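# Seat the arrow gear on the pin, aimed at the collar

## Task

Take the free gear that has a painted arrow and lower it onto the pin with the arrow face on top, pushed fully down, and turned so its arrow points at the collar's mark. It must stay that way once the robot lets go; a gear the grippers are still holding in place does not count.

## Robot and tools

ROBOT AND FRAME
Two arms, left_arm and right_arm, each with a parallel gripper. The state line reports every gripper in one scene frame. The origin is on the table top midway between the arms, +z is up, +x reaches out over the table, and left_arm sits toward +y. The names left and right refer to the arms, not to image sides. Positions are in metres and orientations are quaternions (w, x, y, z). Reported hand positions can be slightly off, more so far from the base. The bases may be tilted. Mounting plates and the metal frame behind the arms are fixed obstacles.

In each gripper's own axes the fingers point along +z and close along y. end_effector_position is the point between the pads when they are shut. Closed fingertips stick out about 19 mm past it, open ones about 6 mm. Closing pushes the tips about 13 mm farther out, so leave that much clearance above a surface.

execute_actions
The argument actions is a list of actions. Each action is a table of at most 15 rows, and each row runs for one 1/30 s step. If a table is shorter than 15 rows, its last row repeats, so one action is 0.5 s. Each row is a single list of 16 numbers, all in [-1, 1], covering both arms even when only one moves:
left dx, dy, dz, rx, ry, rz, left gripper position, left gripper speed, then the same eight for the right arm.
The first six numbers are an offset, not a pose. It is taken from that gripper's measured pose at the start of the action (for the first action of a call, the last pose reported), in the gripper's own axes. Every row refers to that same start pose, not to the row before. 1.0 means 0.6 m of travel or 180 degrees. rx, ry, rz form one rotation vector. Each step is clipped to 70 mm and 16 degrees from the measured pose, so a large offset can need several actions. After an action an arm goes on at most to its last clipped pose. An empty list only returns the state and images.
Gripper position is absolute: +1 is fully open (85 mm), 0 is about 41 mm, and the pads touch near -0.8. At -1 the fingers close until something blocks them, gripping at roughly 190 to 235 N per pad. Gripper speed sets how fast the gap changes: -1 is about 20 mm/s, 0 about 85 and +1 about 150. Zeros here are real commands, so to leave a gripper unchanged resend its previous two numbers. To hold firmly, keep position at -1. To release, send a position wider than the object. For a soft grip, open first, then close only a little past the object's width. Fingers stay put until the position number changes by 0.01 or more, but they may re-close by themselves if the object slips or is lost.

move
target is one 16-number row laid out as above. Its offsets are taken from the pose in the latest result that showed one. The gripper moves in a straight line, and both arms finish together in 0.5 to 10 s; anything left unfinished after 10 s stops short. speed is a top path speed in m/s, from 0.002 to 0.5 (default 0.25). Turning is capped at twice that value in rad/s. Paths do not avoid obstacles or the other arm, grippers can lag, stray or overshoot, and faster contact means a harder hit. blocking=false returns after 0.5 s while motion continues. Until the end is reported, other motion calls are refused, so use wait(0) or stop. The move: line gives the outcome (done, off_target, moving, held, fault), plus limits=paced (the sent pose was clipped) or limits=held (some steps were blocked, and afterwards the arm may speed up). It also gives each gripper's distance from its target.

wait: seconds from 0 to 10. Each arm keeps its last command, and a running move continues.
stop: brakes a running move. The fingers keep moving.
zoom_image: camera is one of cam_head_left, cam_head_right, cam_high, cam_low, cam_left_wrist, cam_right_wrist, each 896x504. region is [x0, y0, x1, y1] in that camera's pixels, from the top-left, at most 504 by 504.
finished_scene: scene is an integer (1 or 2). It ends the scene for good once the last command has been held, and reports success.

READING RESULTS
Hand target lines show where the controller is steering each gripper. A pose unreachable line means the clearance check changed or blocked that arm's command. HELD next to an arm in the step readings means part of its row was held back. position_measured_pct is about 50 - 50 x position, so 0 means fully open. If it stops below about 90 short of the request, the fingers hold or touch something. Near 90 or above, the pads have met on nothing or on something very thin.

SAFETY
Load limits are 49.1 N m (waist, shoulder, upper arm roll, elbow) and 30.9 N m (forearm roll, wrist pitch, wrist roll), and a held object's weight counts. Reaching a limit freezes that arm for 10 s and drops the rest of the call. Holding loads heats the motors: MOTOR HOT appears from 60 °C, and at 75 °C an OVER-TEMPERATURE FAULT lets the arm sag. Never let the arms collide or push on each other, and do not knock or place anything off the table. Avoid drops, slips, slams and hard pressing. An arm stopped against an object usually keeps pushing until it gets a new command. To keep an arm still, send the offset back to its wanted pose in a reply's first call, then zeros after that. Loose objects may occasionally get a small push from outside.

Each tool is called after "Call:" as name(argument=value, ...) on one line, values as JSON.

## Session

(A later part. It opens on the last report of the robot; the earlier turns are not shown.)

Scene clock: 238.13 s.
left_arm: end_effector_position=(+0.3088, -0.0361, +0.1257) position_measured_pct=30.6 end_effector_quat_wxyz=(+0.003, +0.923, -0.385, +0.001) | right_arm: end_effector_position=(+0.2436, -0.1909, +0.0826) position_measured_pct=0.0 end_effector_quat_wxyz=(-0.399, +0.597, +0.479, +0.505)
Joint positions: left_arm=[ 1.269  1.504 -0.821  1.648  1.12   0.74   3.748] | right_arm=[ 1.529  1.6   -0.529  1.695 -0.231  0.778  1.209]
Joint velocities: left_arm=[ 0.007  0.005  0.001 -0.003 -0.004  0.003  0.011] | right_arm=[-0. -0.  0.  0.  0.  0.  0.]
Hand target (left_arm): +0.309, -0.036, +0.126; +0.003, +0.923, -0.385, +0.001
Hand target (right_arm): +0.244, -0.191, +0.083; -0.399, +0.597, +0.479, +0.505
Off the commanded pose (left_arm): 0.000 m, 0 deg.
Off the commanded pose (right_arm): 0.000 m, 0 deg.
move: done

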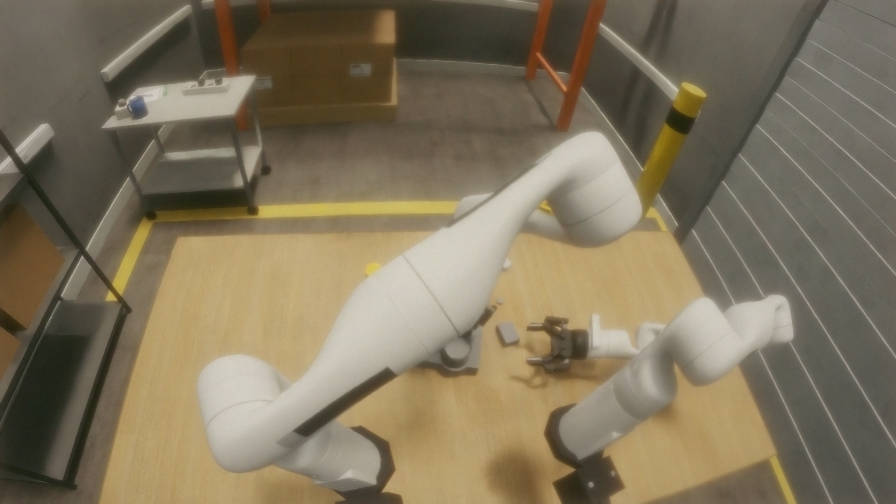

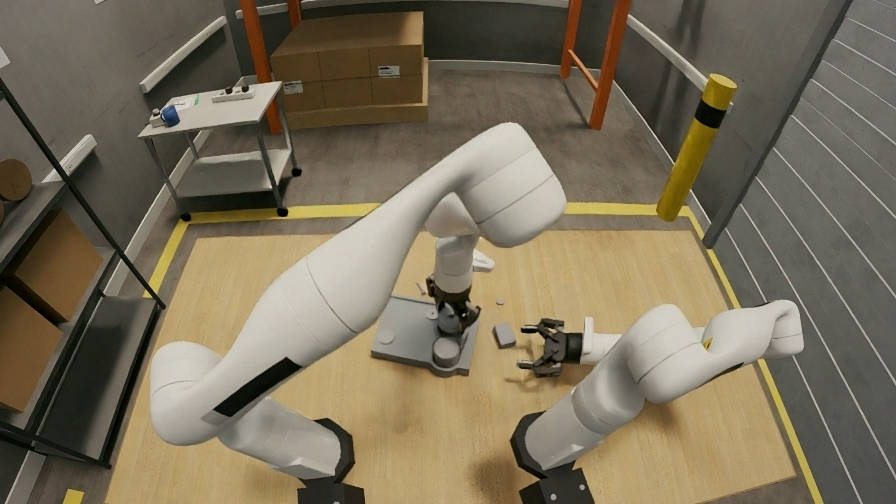

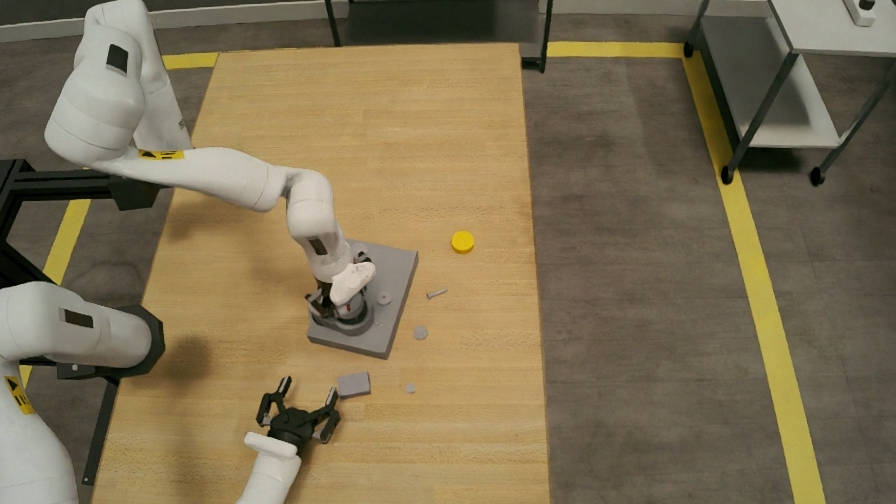

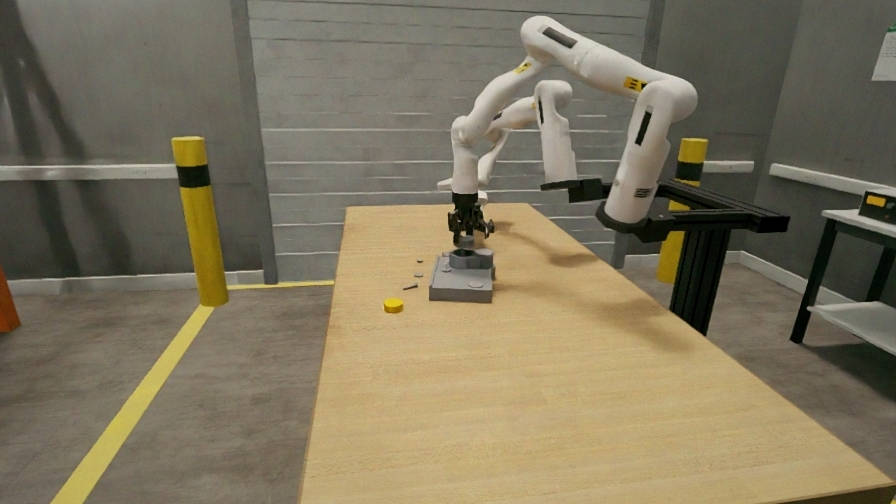

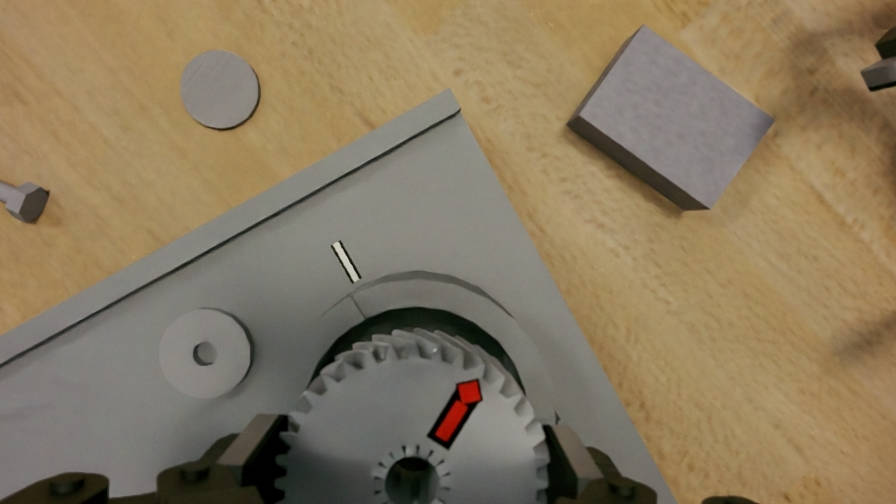

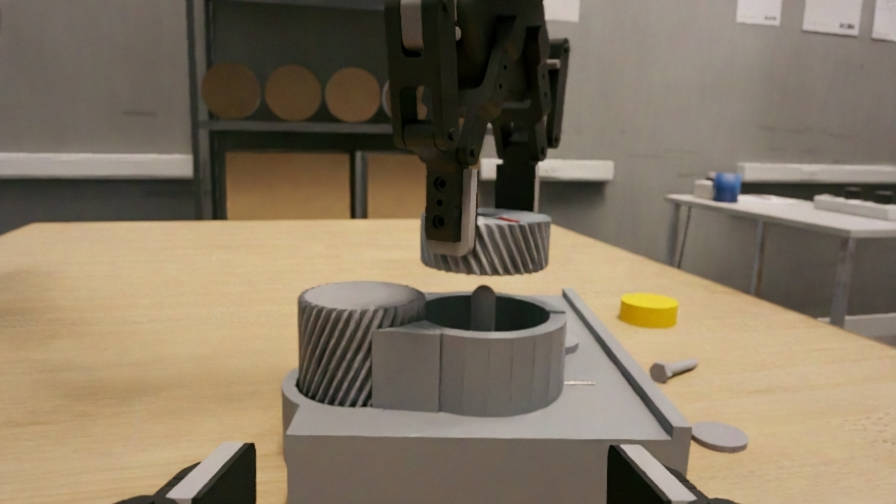

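Call:
execute_actions(actions=[])

Scene clock: 245.03 s.
left_arm: end_effector_position=(+0.3086, -0.0362, +0.1256) position_measured_pct=30.6 end_effector_quat_wxyz=(+0.003, +0.923, -0.385, +0.001) | right_arm: end_effector_position=(+0.2436, -0.1909, +0.0826) position_measured_pct=0.0 end_effector_quat_wxyz=(-0.399, +0.597, +0.479, +0.505)
Joint positions: left_arm=[ 1.27   1.504 -0.821  1.648  1.119  0.74   3.749] | right_arm=[ 1.529  1.6   -0.529  1.695 -0.231  0.778  1.209]
Joint velocities: left_arm=[-0.     0.001  0.    -0.     0.001 -0.002  0.   ] | right_arm=[ 0.001 -0.001 -0.    -0.001 -0.     0.    -0.001]
Hand target (left_arm): +0.309, -0.036, +0.126; +0.003, +0.923, -0.385, +0.001
Hand target (right_arm): +0.244, -0.191, +0.083; -0.399, +0.597, +0.479, +0.505
Off the commanded pose (left_arm): 0.001 m, 0 deg.
Off the commanded pose (right_arm): 0.000 m, 0 deg.

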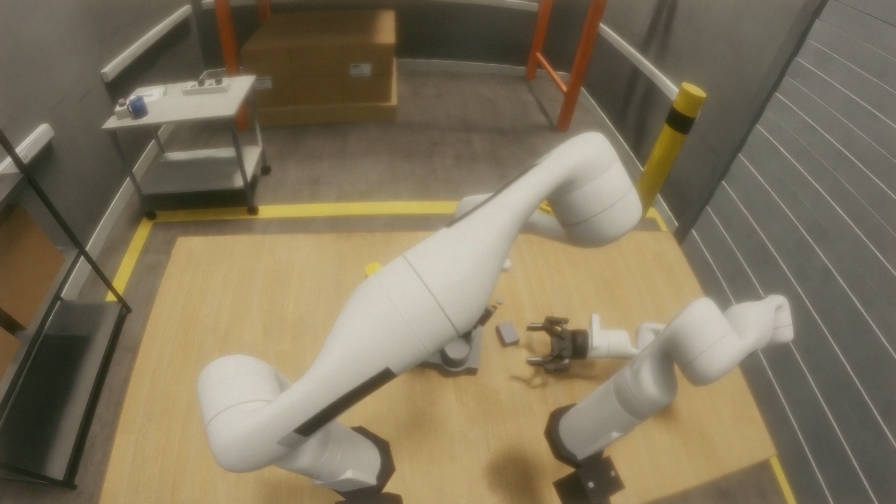

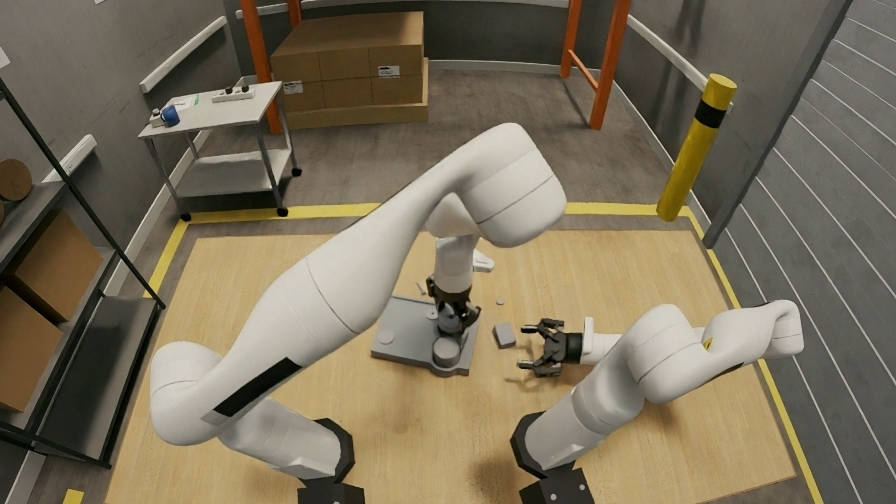

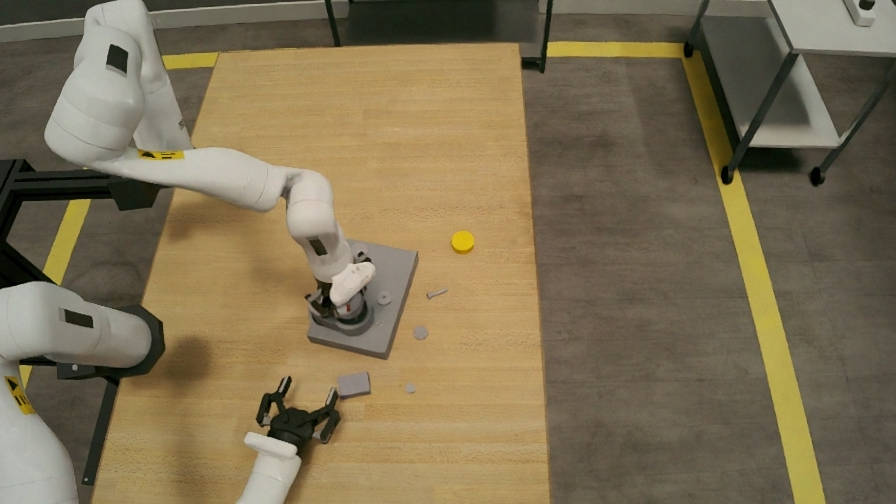

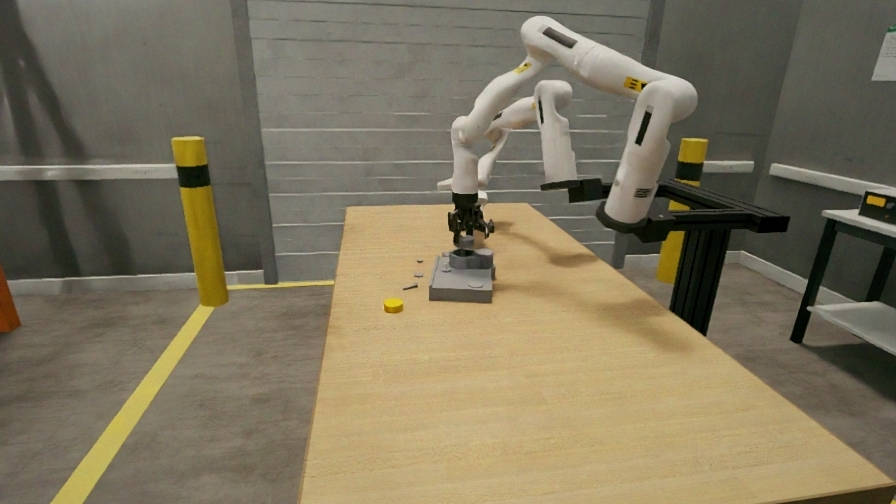

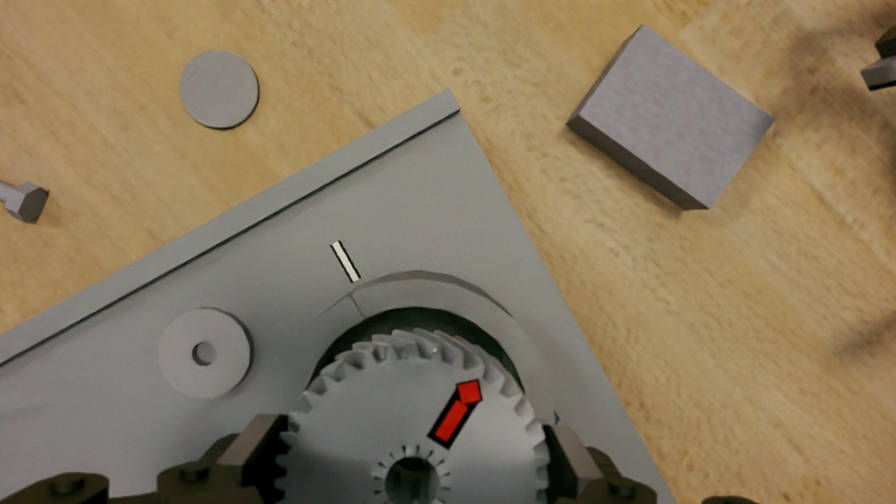

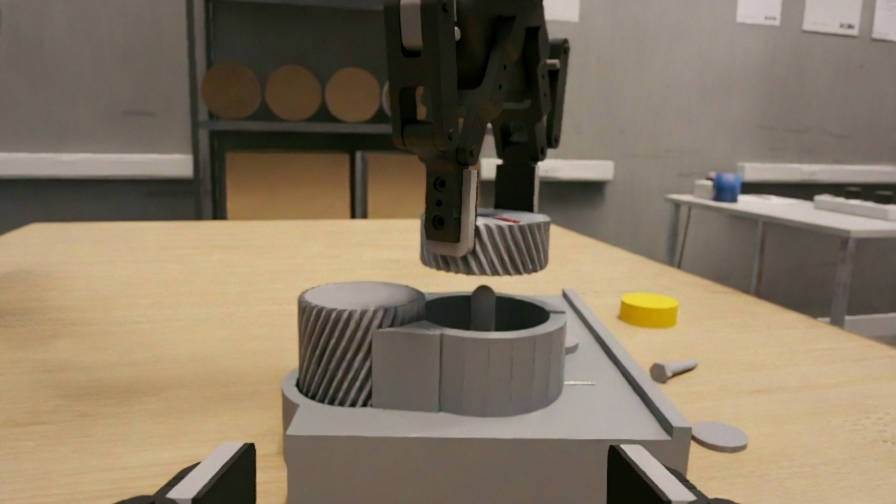

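Call:
zoom_image(camera="cam_right_wrist", region=[280, 150, 620, 430])

Call:
zoom_image(camera="cam_left_wrist", region=[240, 220, 620, 504])

Region (280, 150, 620, 430) of cam_right_wrist's 896x504 image, scaled by 1.482; it fills the top 415 rows of this view, and the rest is white.

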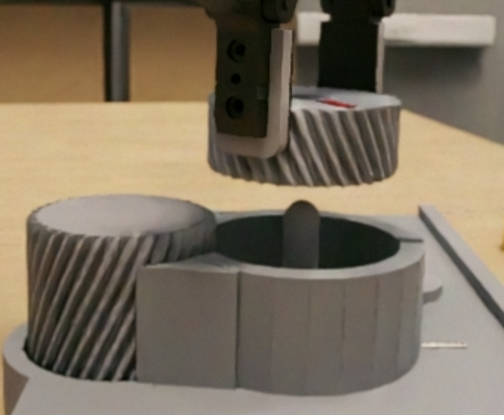

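Region (240, 220, 620, 504) of cam_left_wrist's 896x504 image, scaled by 1.326; it fills the top 377 rows of this view, and the rest is white.

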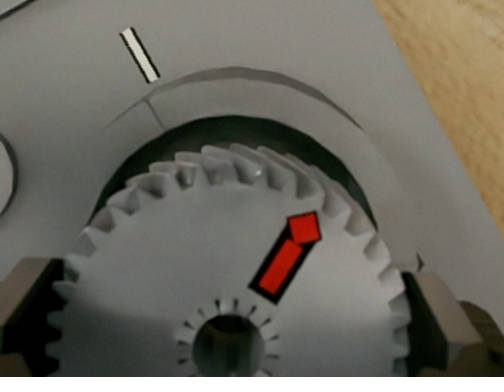

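Call:
move(target=[-0.00056, 0.00036, 0.0177, 0, 0, 0, -1, -0.4, 0, 0, 0, 0, 0, 0, 1, 0], speed=0.04)

Scene clock: 252.90 s.
left_arm: end_effector_position=(+0.3082, -0.0363, +0.1151) position_measured_pct=30.6 end_effector_quat_wxyz=(+0.003, +0.923, -0.385, +0.001) | right_arm: end_effector_position=(+0.2437, -0.1909, +0.0826) position_measured_pct=0.0 end_effector_quat_wxyz=(-0.399, +0.597, +0.479, +0.505)
Joint positions: left_arm=[ 1.261  1.522 -0.809  1.641  1.134  0.725  3.74 ] | right_arm=[ 1.529  1.6   -0.529  1.695 -0.231  0.778  1.209]
Joint velocities: left_arm=[-0.002  0.003  0.001 -0.001  0.001 -0.003 -0.002] | right_arm=[-0.    -0.001  0.001 -0.001  0.    -0.001 -0.   ]
Hand target (left_arm): +0.308, -0.036, +0.115; +0.003, +0.923, -0.385, +0.001
Hand target (right_arm): +0.244, -0.191, +0.083; -0.399, +0.597, +0.479, +0.505
Off the commanded pose (left_arm): 0.000 m, 0 deg.
Off the commanded pose (right_arm): 0.000 m, 0 deg.
move: done

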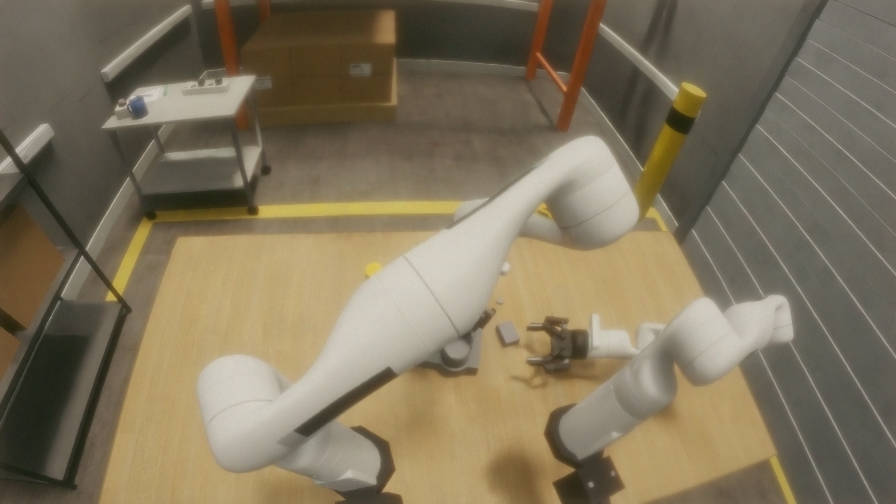

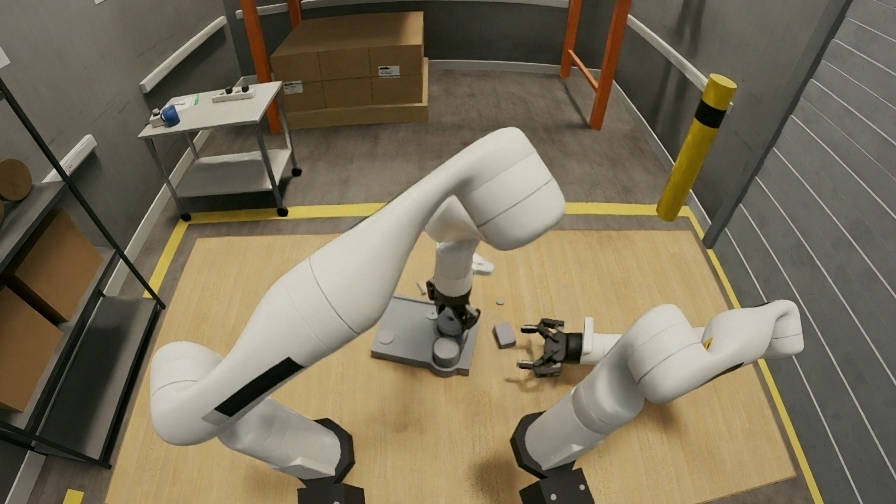

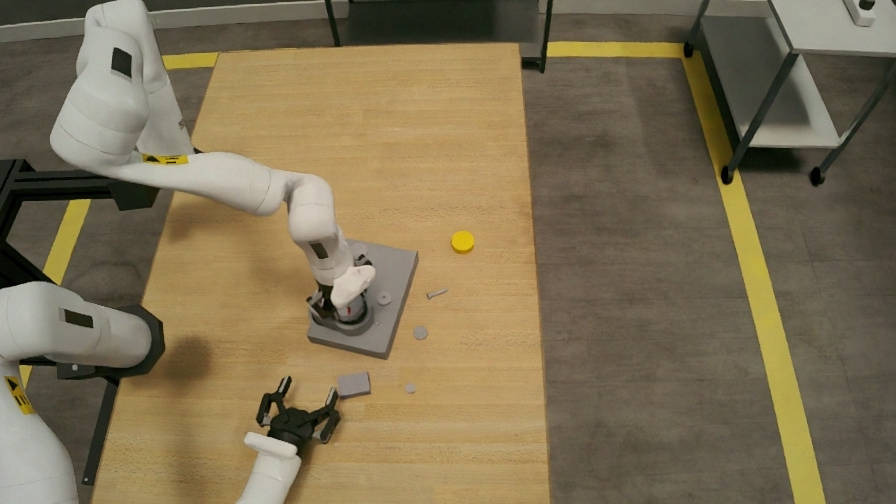

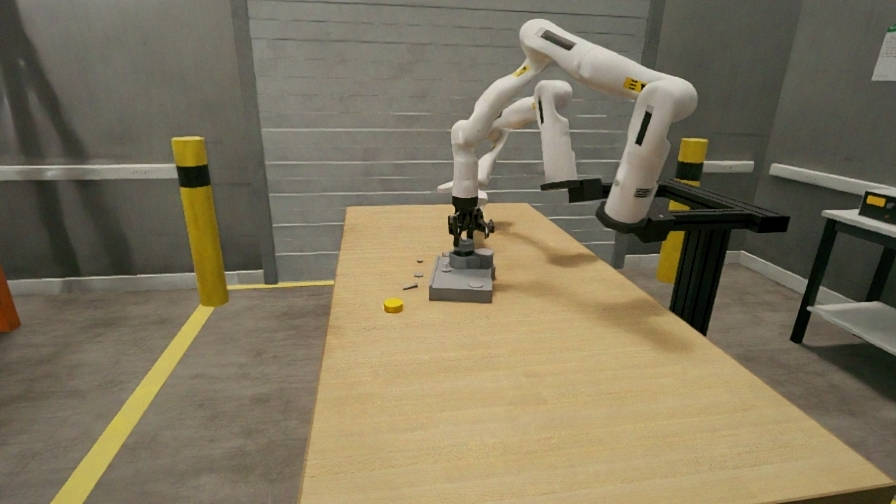

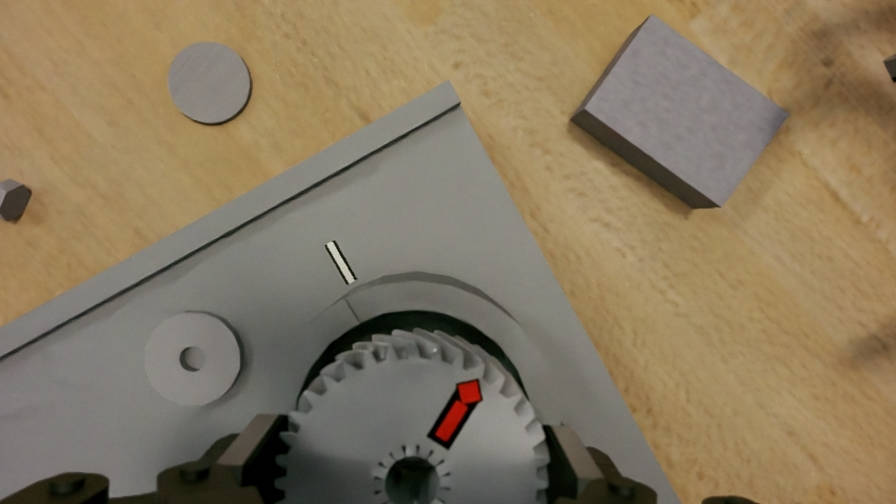

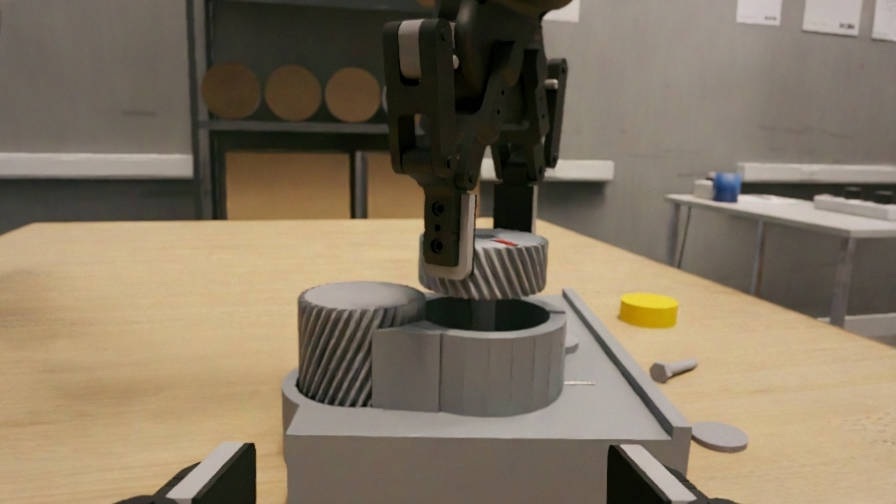

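Call:
zoom_image(camera="cam_left_wrist", region=[270, 260, 570, 504])

Call:
zoom_image(camera="cam_right_wrist", region=[390, 200, 590, 360])

Region (270, 260, 570, 504) of cam_left_wrist's 896x504 image, scaled by 1.680; it fills the top 410 rows of this view, and the rest is white.

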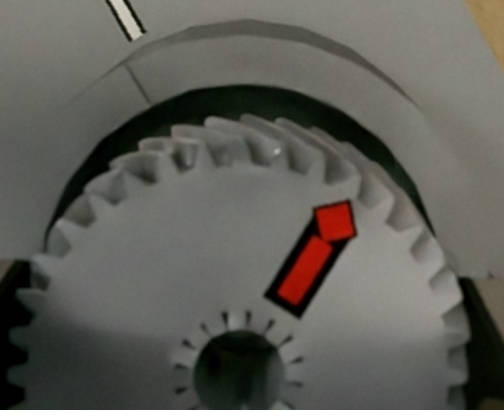

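Region (390, 200, 590, 360) of cam_right_wrist's 896x504 image, scaled by 2.520; it fills the top 403 rows of this view, and the rest is white.

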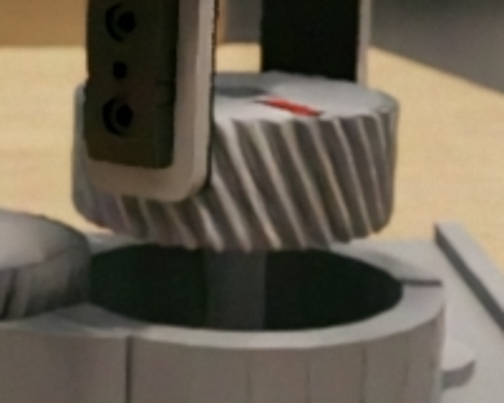

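Call:
zoom_image(camera="cam_left_wrist", region=[280, 300, 420, 440])

Call:
zoom_image(camera="cam_left_wrist", region=[420, 300, 560, 440])

Region (280, 300, 420, 440) of cam_left_wrist's 896x504 image, scaled by 3.600.

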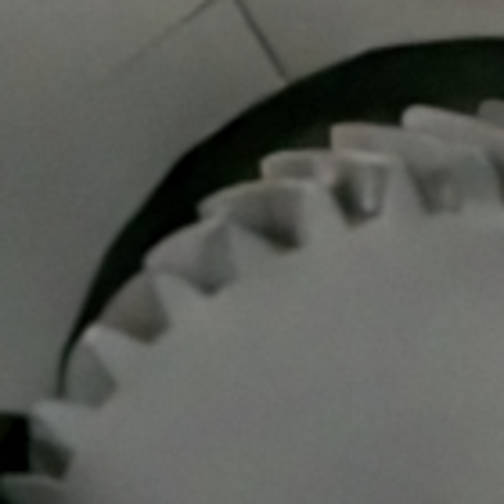

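Region (420, 300, 560, 440) of cam_left_wrist's 896x504 image, scaled by 3.600.

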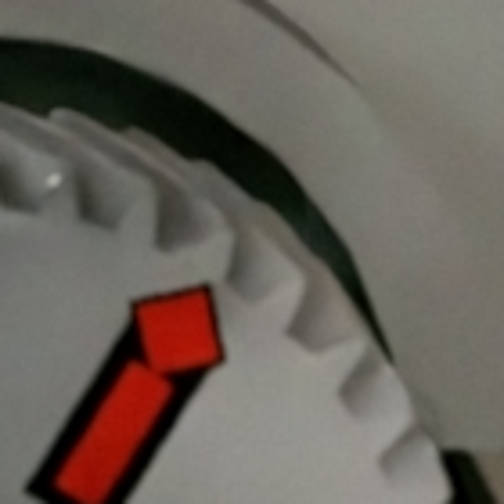

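Call:
move(target=[-0.0003, -0.001, 0.0085, 0, 0, 0, -1, -0.4, 0, 0, 0, 0, 0, 0, 1, 0], speed=0.015)

Scene clock: 266.30 s.
left_arm: end_effector_position=(+0.3090, -0.0362, +0.1104) position_measured_pct=30.6 end_effector_quat_wxyz=(+0.003, +0.923, -0.385, +0.002) | right_arm: end_effector_position=(+0.2437, -0.1909, +0.0826) position_measured_pct=0.0 end_effector_quat_wxyz=(-0.399, +0.597, +0.479, +0.505)
Joint positions: left_arm=[ 1.256  1.53  -0.804  1.637  1.141  0.717  3.734] | right_arm=[ 1.529  1.6   -0.529  1.695 -0.231  0.778  1.209]
Joint velocities: left_arm=[-0.001  0.002 -0.    -0.001  0.    -0.001 -0.001] | right_arm=[-0.001 -0.     0.     0.    -0.     0.     0.001]
Hand target (left_arm): +0.308, -0.036, +0.110; +0.003, +0.923, -0.385, +0.001
Hand target (right_arm): +0.244, -0.191, +0.083; -0.399, +0.597, +0.479, +0.505
Off the commanded pose (left_arm): 0.001 m, 0 deg.
Off the commanded pose (right_arm): 0.000 m, 0 deg.
move: done

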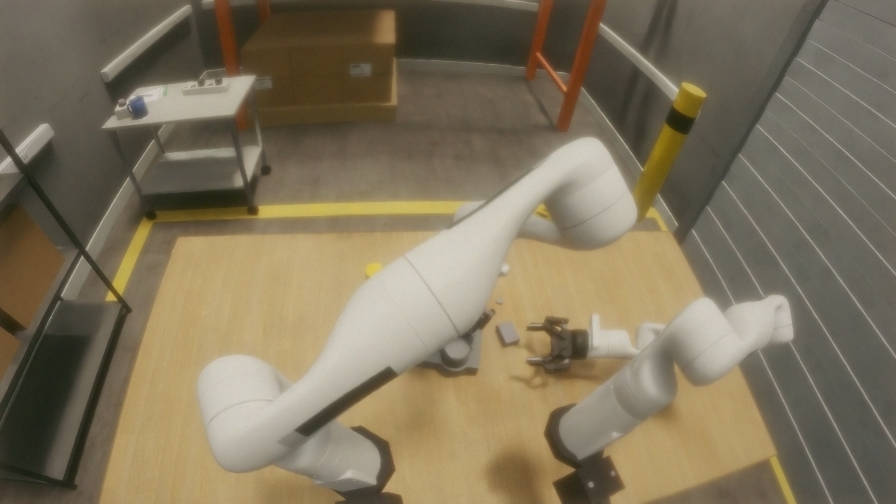

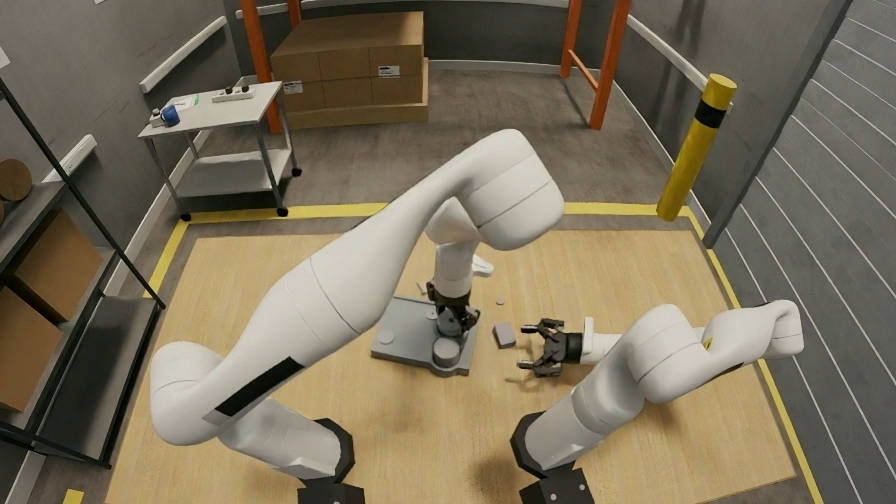

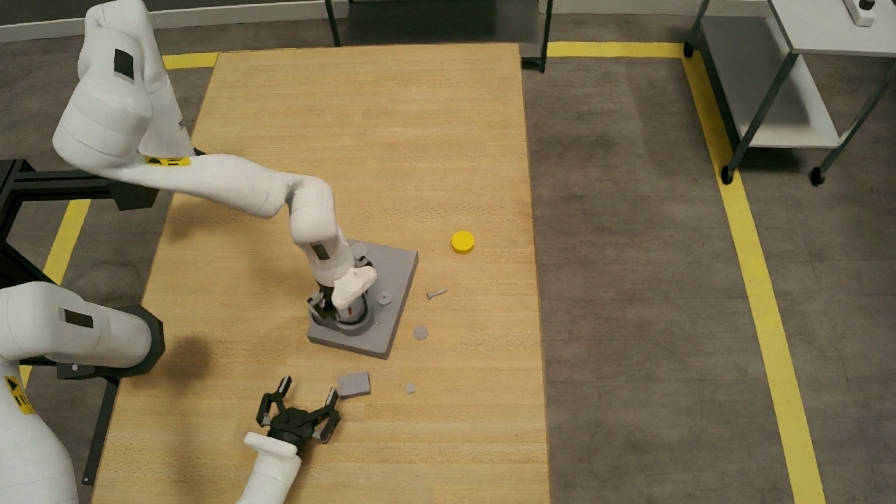

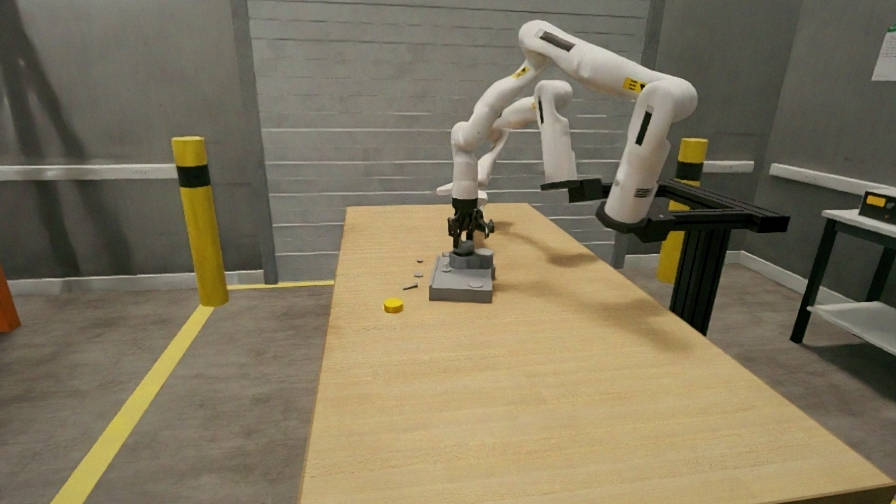

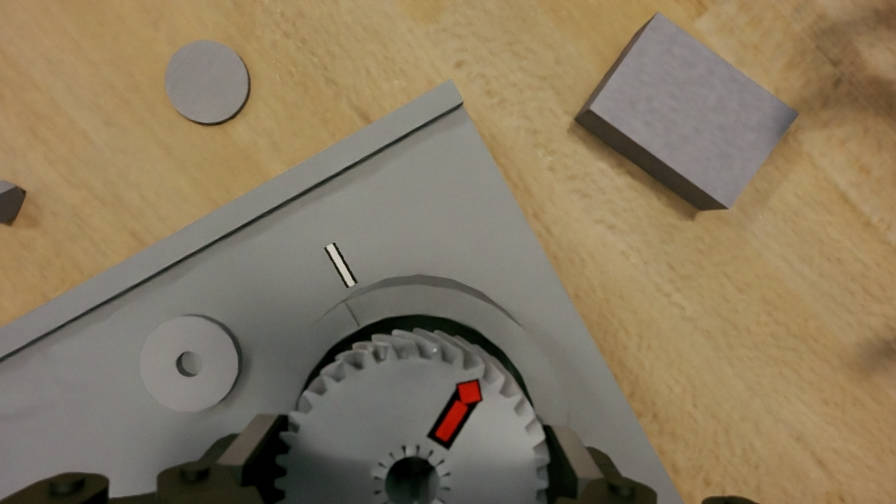

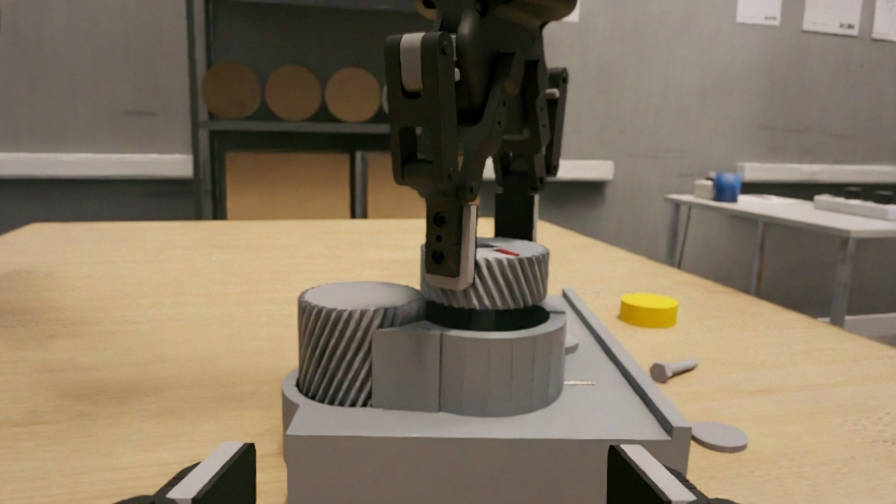

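Call:
execute_actions(actions=[])

Call:
zoom_image(camera="cam_right_wrist", region=[390, 200, 590, 360])

Scene clock: 267.63 s.
left_arm: end_effector_position=(+0.3090, -0.0362, +0.1103) position_measured_pct=30.6 end_effector_quat_wxyz=(+0.003, +0.923, -0.385, +0.002) | right_arm: end_effector_position=(+0.2437, -0.1909, +0.0826) position_measured_pct=0.0 end_effector_quat_wxyz=(-0.399, +0.597, +0.479, +0.505)
Joint positions: left_arm=[ 1.256  1.53  -0.804  1.637  1.142  0.717  3.734] | right_arm=[ 1.529  1.6   -0.529  1.695 -0.231  0.778  1.209]
Joint velocities: left_arm=[-0.    -0.     0.    -0.    -0.001 -0.001 -0.   ] | right_arm=[-0.     0.001  0.     0.001 -0.     0.    -0.   ]
Hand target (left_arm): +0.308, -0.036, +0.110; +0.003, +0.923, -0.385, +0.001
Hand target (right_arm): +0.244, -0.191, +0.083; -0.399, +0.597, +0.479, +0.505
Off the commanded pose (left_arm): 0.001 m, 0 deg.
Off the commanded pose (right_arm): 0.000 m, 0 deg.

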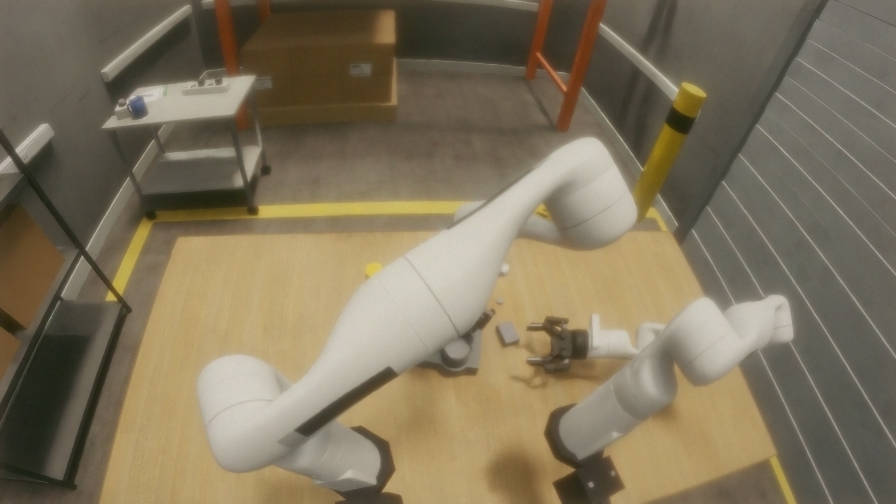

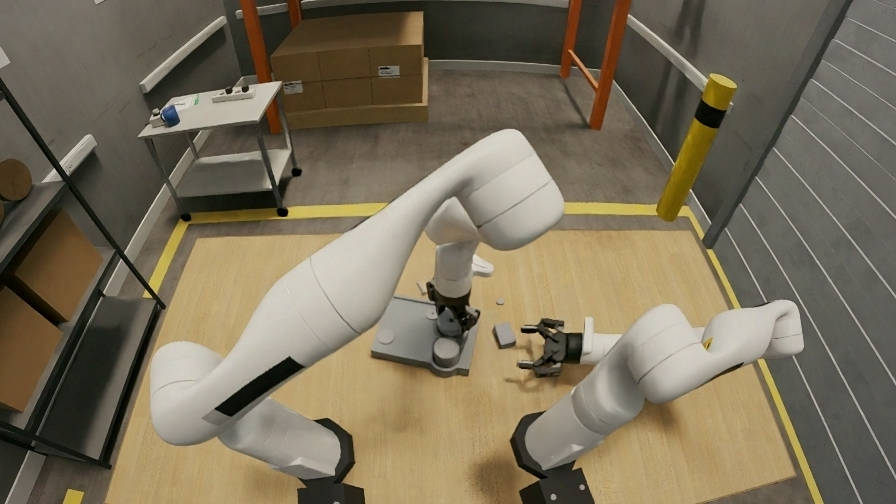

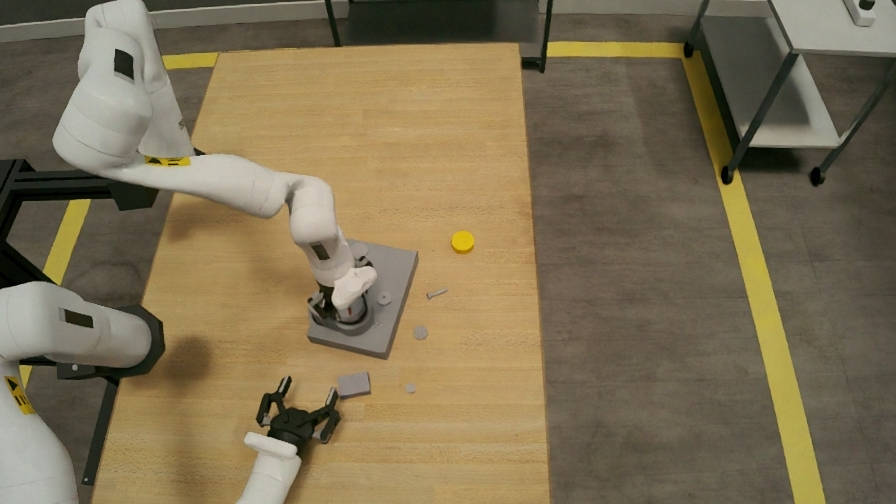

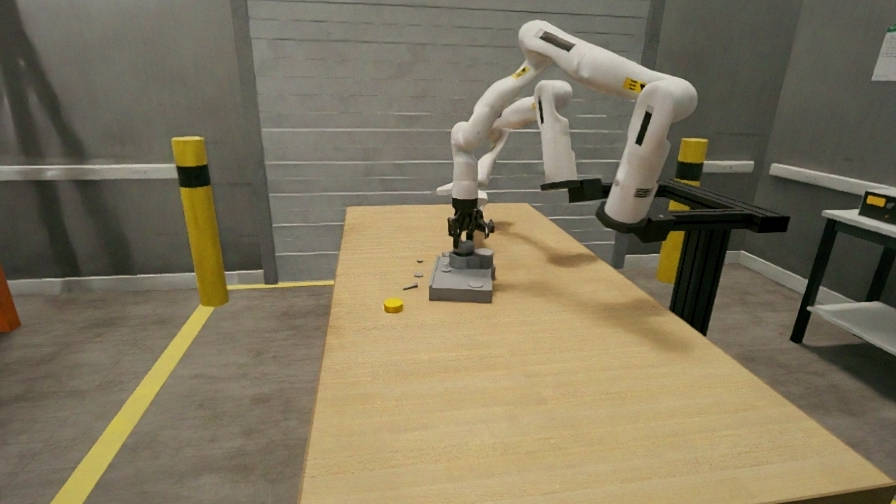

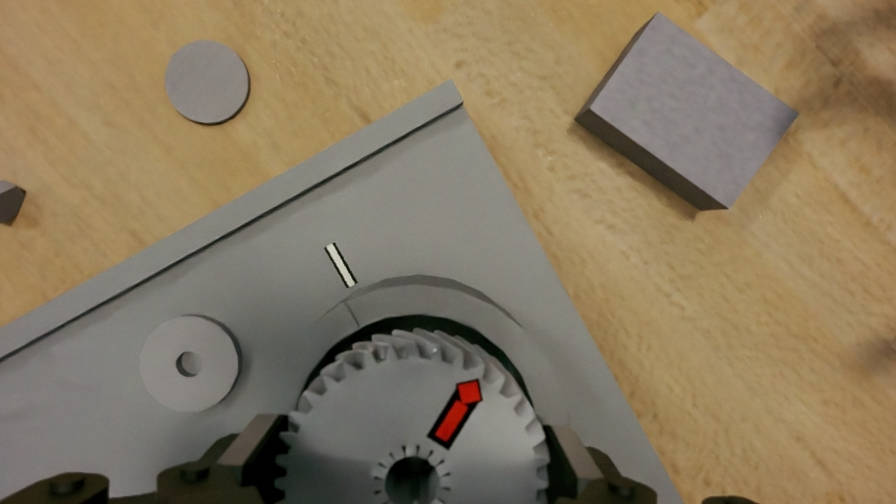

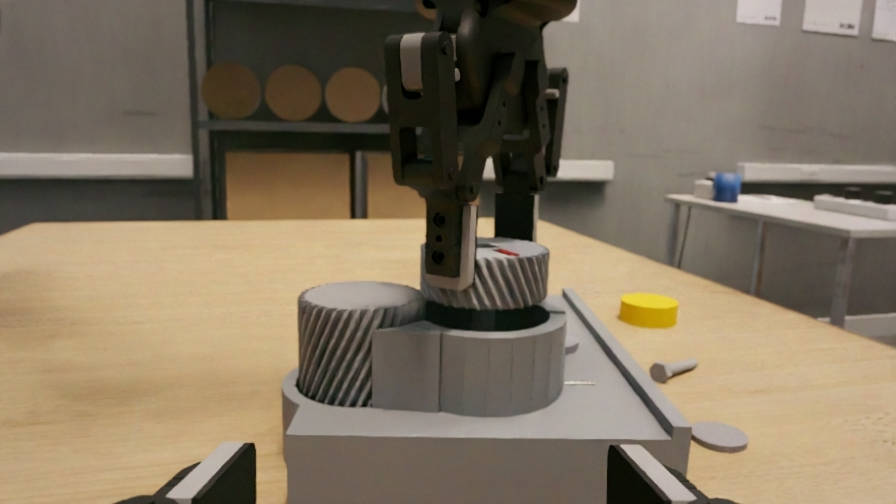

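Region (390, 200, 590, 360) of cam_right_wrist's 896x504 image, scaled by 2.520; it fills the top 403 rows of this view, and the rest is white.

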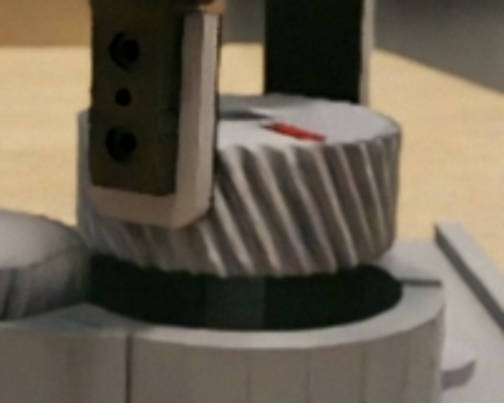

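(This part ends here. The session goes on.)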